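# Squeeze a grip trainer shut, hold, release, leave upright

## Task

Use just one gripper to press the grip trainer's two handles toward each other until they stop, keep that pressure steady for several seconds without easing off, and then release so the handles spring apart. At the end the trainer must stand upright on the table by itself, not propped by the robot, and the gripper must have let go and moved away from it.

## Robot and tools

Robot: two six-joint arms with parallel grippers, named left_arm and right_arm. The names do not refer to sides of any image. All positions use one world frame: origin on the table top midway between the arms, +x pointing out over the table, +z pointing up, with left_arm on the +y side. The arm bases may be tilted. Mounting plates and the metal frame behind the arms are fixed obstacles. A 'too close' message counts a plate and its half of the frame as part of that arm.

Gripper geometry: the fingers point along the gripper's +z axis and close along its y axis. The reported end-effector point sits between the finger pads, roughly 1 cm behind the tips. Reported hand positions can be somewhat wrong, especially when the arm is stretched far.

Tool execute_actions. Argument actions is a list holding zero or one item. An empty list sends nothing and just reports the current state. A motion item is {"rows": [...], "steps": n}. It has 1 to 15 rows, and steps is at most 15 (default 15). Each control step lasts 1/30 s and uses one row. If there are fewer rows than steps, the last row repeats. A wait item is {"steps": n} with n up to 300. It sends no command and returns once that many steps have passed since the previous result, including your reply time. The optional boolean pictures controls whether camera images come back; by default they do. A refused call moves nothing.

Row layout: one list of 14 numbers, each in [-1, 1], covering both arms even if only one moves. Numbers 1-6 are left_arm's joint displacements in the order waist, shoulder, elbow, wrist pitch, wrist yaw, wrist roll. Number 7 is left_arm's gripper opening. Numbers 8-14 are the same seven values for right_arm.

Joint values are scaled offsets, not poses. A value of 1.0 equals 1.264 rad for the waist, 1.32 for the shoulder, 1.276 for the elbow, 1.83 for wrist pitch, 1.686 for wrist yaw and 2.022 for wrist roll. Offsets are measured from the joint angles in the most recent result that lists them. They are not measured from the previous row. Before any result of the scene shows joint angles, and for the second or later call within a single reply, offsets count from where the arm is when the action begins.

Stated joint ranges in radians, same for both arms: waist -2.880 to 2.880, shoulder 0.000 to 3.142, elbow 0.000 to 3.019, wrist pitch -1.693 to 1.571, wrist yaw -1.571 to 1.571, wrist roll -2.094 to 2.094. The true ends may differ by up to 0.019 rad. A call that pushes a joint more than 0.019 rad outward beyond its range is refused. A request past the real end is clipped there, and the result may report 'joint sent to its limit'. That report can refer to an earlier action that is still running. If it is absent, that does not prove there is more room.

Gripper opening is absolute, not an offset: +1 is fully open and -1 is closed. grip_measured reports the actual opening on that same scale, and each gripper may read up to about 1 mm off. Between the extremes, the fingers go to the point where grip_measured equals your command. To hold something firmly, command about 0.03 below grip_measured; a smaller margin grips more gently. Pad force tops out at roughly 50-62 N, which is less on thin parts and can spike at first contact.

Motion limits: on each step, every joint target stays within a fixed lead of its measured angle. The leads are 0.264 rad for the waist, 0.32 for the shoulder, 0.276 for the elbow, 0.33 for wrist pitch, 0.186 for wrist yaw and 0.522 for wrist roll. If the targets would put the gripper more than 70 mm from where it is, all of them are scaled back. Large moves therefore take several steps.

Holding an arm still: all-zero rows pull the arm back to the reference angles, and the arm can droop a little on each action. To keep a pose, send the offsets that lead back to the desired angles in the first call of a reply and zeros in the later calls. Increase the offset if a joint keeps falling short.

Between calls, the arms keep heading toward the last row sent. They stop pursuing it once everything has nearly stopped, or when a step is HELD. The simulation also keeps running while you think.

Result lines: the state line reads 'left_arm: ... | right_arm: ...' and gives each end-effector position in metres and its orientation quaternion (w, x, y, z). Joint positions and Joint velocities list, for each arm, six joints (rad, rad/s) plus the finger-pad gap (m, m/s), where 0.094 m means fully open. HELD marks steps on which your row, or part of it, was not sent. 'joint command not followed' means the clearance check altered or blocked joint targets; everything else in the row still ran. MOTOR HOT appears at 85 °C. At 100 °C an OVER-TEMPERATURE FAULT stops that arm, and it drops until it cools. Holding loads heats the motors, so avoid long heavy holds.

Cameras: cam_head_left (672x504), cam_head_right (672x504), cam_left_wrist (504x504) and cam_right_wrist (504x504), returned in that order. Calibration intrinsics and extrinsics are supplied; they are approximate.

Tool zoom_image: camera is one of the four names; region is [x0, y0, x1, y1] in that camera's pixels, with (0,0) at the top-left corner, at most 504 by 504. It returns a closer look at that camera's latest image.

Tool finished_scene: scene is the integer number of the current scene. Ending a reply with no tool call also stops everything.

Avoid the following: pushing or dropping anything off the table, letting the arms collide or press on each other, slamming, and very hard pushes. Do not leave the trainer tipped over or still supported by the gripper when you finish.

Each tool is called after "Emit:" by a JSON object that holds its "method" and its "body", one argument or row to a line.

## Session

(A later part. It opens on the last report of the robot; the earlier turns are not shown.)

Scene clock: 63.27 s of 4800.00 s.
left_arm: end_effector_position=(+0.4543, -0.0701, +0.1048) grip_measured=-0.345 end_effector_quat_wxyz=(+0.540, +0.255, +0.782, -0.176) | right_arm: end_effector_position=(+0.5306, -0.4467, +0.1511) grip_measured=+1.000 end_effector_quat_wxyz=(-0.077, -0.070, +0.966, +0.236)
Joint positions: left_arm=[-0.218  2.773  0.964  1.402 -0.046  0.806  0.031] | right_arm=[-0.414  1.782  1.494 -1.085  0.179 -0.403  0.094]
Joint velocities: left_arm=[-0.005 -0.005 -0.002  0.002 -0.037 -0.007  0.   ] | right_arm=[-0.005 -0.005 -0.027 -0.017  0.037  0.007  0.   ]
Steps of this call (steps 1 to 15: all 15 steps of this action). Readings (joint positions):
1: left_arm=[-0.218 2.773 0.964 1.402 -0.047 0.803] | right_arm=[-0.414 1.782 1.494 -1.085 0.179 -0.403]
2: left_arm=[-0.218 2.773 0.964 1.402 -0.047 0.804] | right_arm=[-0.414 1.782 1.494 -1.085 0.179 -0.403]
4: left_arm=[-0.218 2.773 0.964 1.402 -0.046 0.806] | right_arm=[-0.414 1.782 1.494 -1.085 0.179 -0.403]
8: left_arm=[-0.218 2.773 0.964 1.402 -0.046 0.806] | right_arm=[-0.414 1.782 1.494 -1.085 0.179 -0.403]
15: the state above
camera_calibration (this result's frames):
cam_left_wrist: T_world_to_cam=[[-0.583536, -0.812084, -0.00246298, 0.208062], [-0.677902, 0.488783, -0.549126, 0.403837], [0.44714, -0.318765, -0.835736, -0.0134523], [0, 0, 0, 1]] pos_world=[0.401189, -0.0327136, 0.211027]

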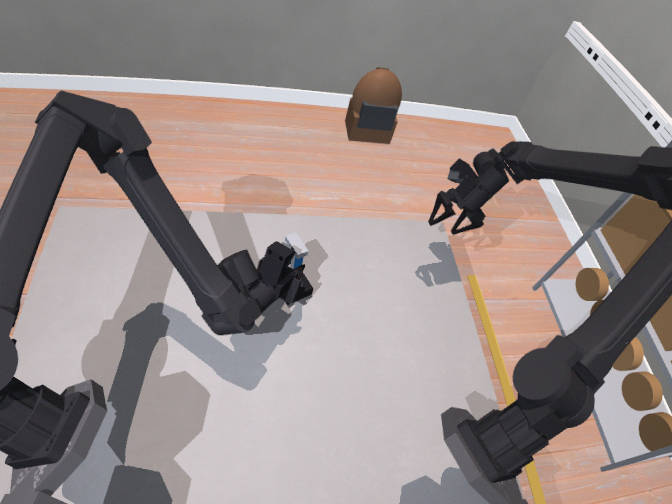

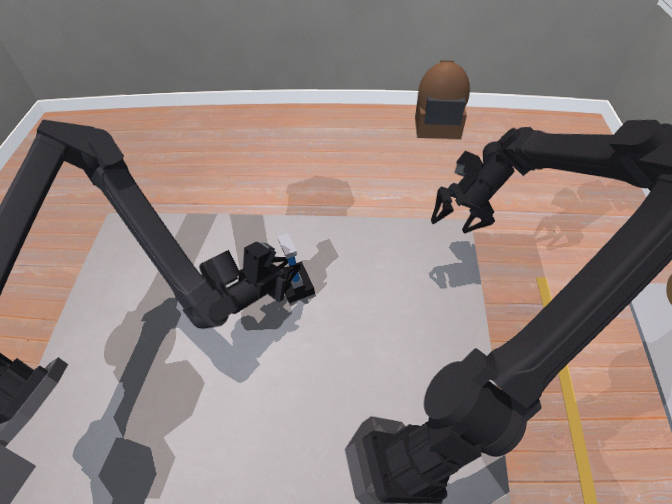

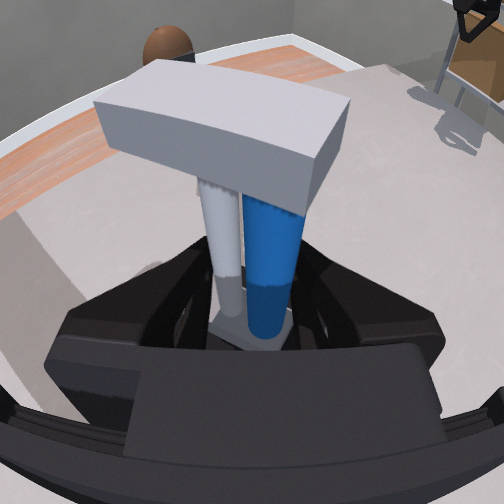

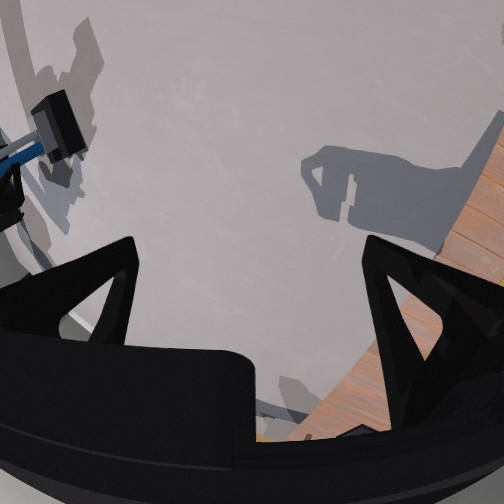

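Emit:
{"method": "execute_actions", "body": {
  "actions": [
    {"steps":150}
  ],
  "pictures": false
}}

Emit:
{"method": "execute_actions", "body": {
  "actions": [
    {"rows":[[0,0,0,0,0,0,-0.2,0,0,0,0,0,0,1],[0,0,0,0,0,0,-0.1,0,0,0,0,0,0,1],[0,0,0,0,0,0,0,0,0,0,0,0,0,1],[0,0,0,0,0,0,0.1,0,0,0,0,0,0,1],[0,0,0,0,0,0,0.2,0,0,0,0,0,0,1],[0,0,0,0,0,0,0.35,0,0,0,0,0,0,1],[0,0,0,0,0,0,0.5,0,0,0,0,0,0,1],[0,0,0,0,0,0,0.7,0,0,0,0,0,0,1],[0,0,0,0,0,0,1,0,0,0,0,0,0,1]]}
  ],
  "pictures": false
}}

Emit:
{"method": "execute_actions", "body": {
  "actions": [
    {"rows":[[0,0,-0.22,0.06,0,0,1,0,0,0,0,0,0,1]]}
  ]
}}

Scene clock: 70.63 s of 4800.00 s.
left_arm: end_effector_position=(+0.4543, -0.0701, +0.1048) grip_measured=-0.345 end_effector_quat_wxyz=(+0.540, +0.255, +0.782, -0.176) | right_arm: end_effector_position=(+0.5306, -0.4467, +0.1511) grip_measured=+1.000 end_effector_quat_wxyz=(-0.077, -0.070, +0.966, +0.236)
Joint positions: left_arm=[-0.218  2.773  0.964  1.402 -0.046  0.806  0.031] | right_arm=[-0.414  1.782  1.494 -1.085  0.179 -0.403  0.094]
Joint velocities: left_arm=[ 0.005  0.005  0.002  0.002  0.022 -0.037  0.001] | right_arm=[-0.015 -0.005 -0.012  0.002  0.066  0.022  0.   ]
Steps of this call (steps 1 to 15: the robot went on to your last target; steps 16 to 110: nothing new was sent; then 3.70 s passed at rest). Readings (joint positions):
1: left_arm=[-0.218 2.773 0.964 1.402 -0.046 0.806] | right_arm=[-0.414 1.782 1.494 -1.085 0.179 -0.403]
2: left_arm=[-0.218 2.773 0.964 1.402 -0.046 0.806] | right_arm=[-0.414 1.782 1.494 -1.085 0.179 -0.403]
4: left_arm=[-0.218 2.773 0.964 1.402 -0.046 0.806] | right_arm=[-0.414 1.782 1.494 -1.085 0.179 -0.403]
8: left_arm=[-0.218 2.773 0.964 1.402 -0.046 0.806] | right_arm=[-0.414 1.782 1.494 -1.085 0.179 -0.403]
110: the state above
All arms were judged still, so your last target was given up. Only a new action makes them travel on or press farther. Fingers that are still opening or closing keep moving.

Scene clock: 71.13 s of 4800.00 s.
left_arm: end_effector_position=(+0.4550, -0.0696, +0.1050) grip_measured=+1.000 end_effector_quat_wxyz=(+0.541, +0.256, +0.782, -0.174) | right_arm: end_effector_position=(+0.5306, -0.4467, +0.1511) grip_measured=+1.000 end_effector_quat_wxyz=(-0.077, -0.070, +0.966, +0.236)
Joint positions: left_arm=[-0.218  2.772  0.964  1.402 -0.049  0.812  0.094] | right_arm=[-0.414  1.782  1.494 -1.085  0.179 -0.403  0.094]
Joint velocities: left_arm=[-0.005 -0.005 -0.002 -0.002 -0.037 -0.051  0.   ] | right_arm=[-0.005  0.005  0.007 -0.007  0.007 -0.037  0.   ]
Steps of this call (steps 1 to 15: all 15 steps of this action). Readings (joint positions):
1: left_arm=[-0.218 2.773 0.964 1.401 -0.046 0.810] | right_arm=[-0.414 1.782 1.494 -1.085 0.179 -0.403]
2: left_arm=[-0.218 2.773 0.964 1.402 -0.048 0.812] | right_arm=[-0.414 1.782 1.494 -1.085 0.179 -0.403]
4: left_arm=[-0.218 2.772 0.964 1.402 -0.049 0.812] | right_arm=[-0.414 1.782 1.494 -1.085 0.179 -0.403]
8: left_arm=[-0.218 2.772 0.964 1.402 -0.049 0.812] | right_arm=[-0.414 1.782 1.494 -1.085 0.179 -0.403]
15: the state above

Scene clock: 71.63 s of 4800.00 s.
left_arm: end_effector_position=(+0.3367, -0.0251, +0.1086) grip_measured=+1.000 end_effector_quat_wxyz=(+0.467, +0.310, +0.801, -0.209) | right_arm: end_effector_position=(+0.5306, -0.4467, +0.1511) grip_measured=+1.000 end_effector_quat_wxyz=(-0.077, -0.070, +0.966, +0.236)
Joint positions: left_arm=[-0.218  2.773  0.674  1.493 -0.049  0.812  0.094] | right_arm=[-0.414  1.782  1.494 -1.085  0.179 -0.403  0.094]
Joint velocities: left_arm=[-0.015  0.005 -0.002  0.027  0.007 -0.022  0.   ] | right_arm=[ 0.005 -0.015 -0.007 -0.007 -0.022 -0.066  0.   ]
Steps of this call (steps 1 to 15: all 15 steps of this action). Readings (joint positions):
1: left_arm=[-0.218 2.771 0.949 1.411 -0.049 0.812] | right_arm=[-0.414 1.782 1.494 -1.085 0.179 -0.403]
2: left_arm=[-0.218 2.764 0.916 1.429 -0.049 0.812] | right_arm=[-0.414 1.782 1.494 -1.085 0.179 -0.403]
4: left_arm=[-0.218 2.754 0.819 1.461 -0.049 0.812] | right_arm=[-0.414 1.782 1.494 -1.085 0.179 -0.403]
8: left_arm=[-0.218 2.765 0.674 1.486 -0.049 0.812] | right_arm=[-0.414 1.782 1.494 -1.085 0.179 -0.403]
15: the state above
camera_calibration (this result's frames):
cam_left_wrist: T_world_to_cam=[[-0.68735, -0.725114, 0.0419403, 0.208331], [-0.667347, 0.607689, -0.430537, 0.290695], [0.286702, -0.323919, -0.901598, 0.117714], [0, 0, 0, 1]] pos_world=[0.303442, 0.0125411, 0.222548]

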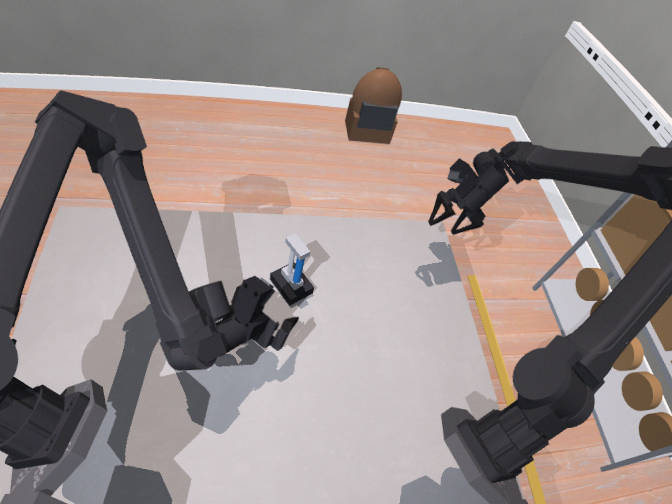

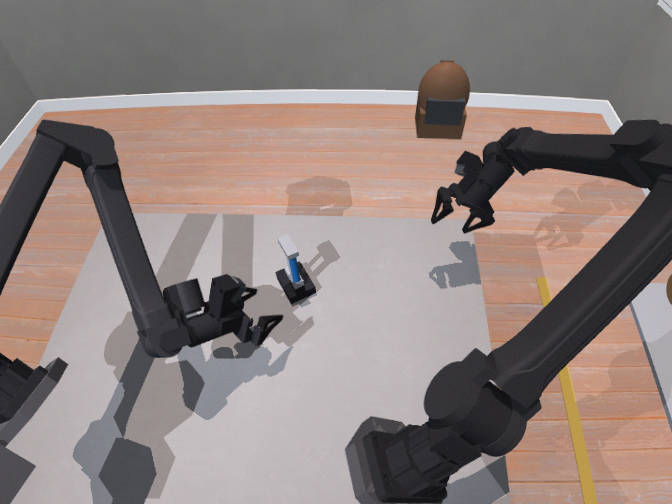

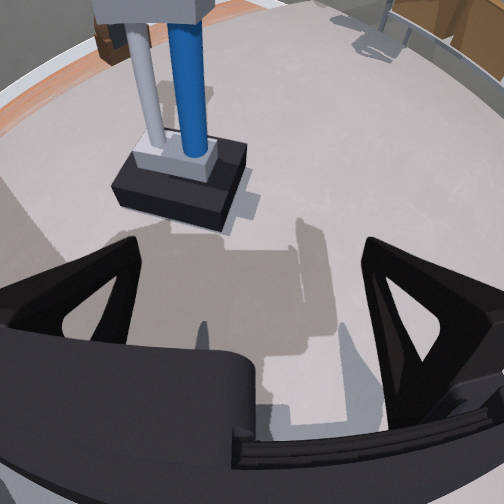

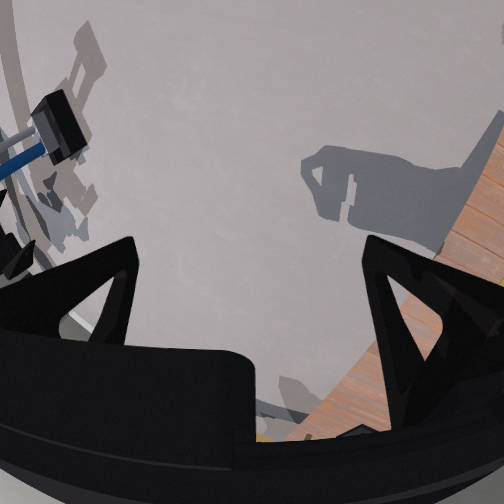

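Emit:
{"method": "finished_scene", "body": {
  "scene": 1
}}

The scene is finished: the task was done.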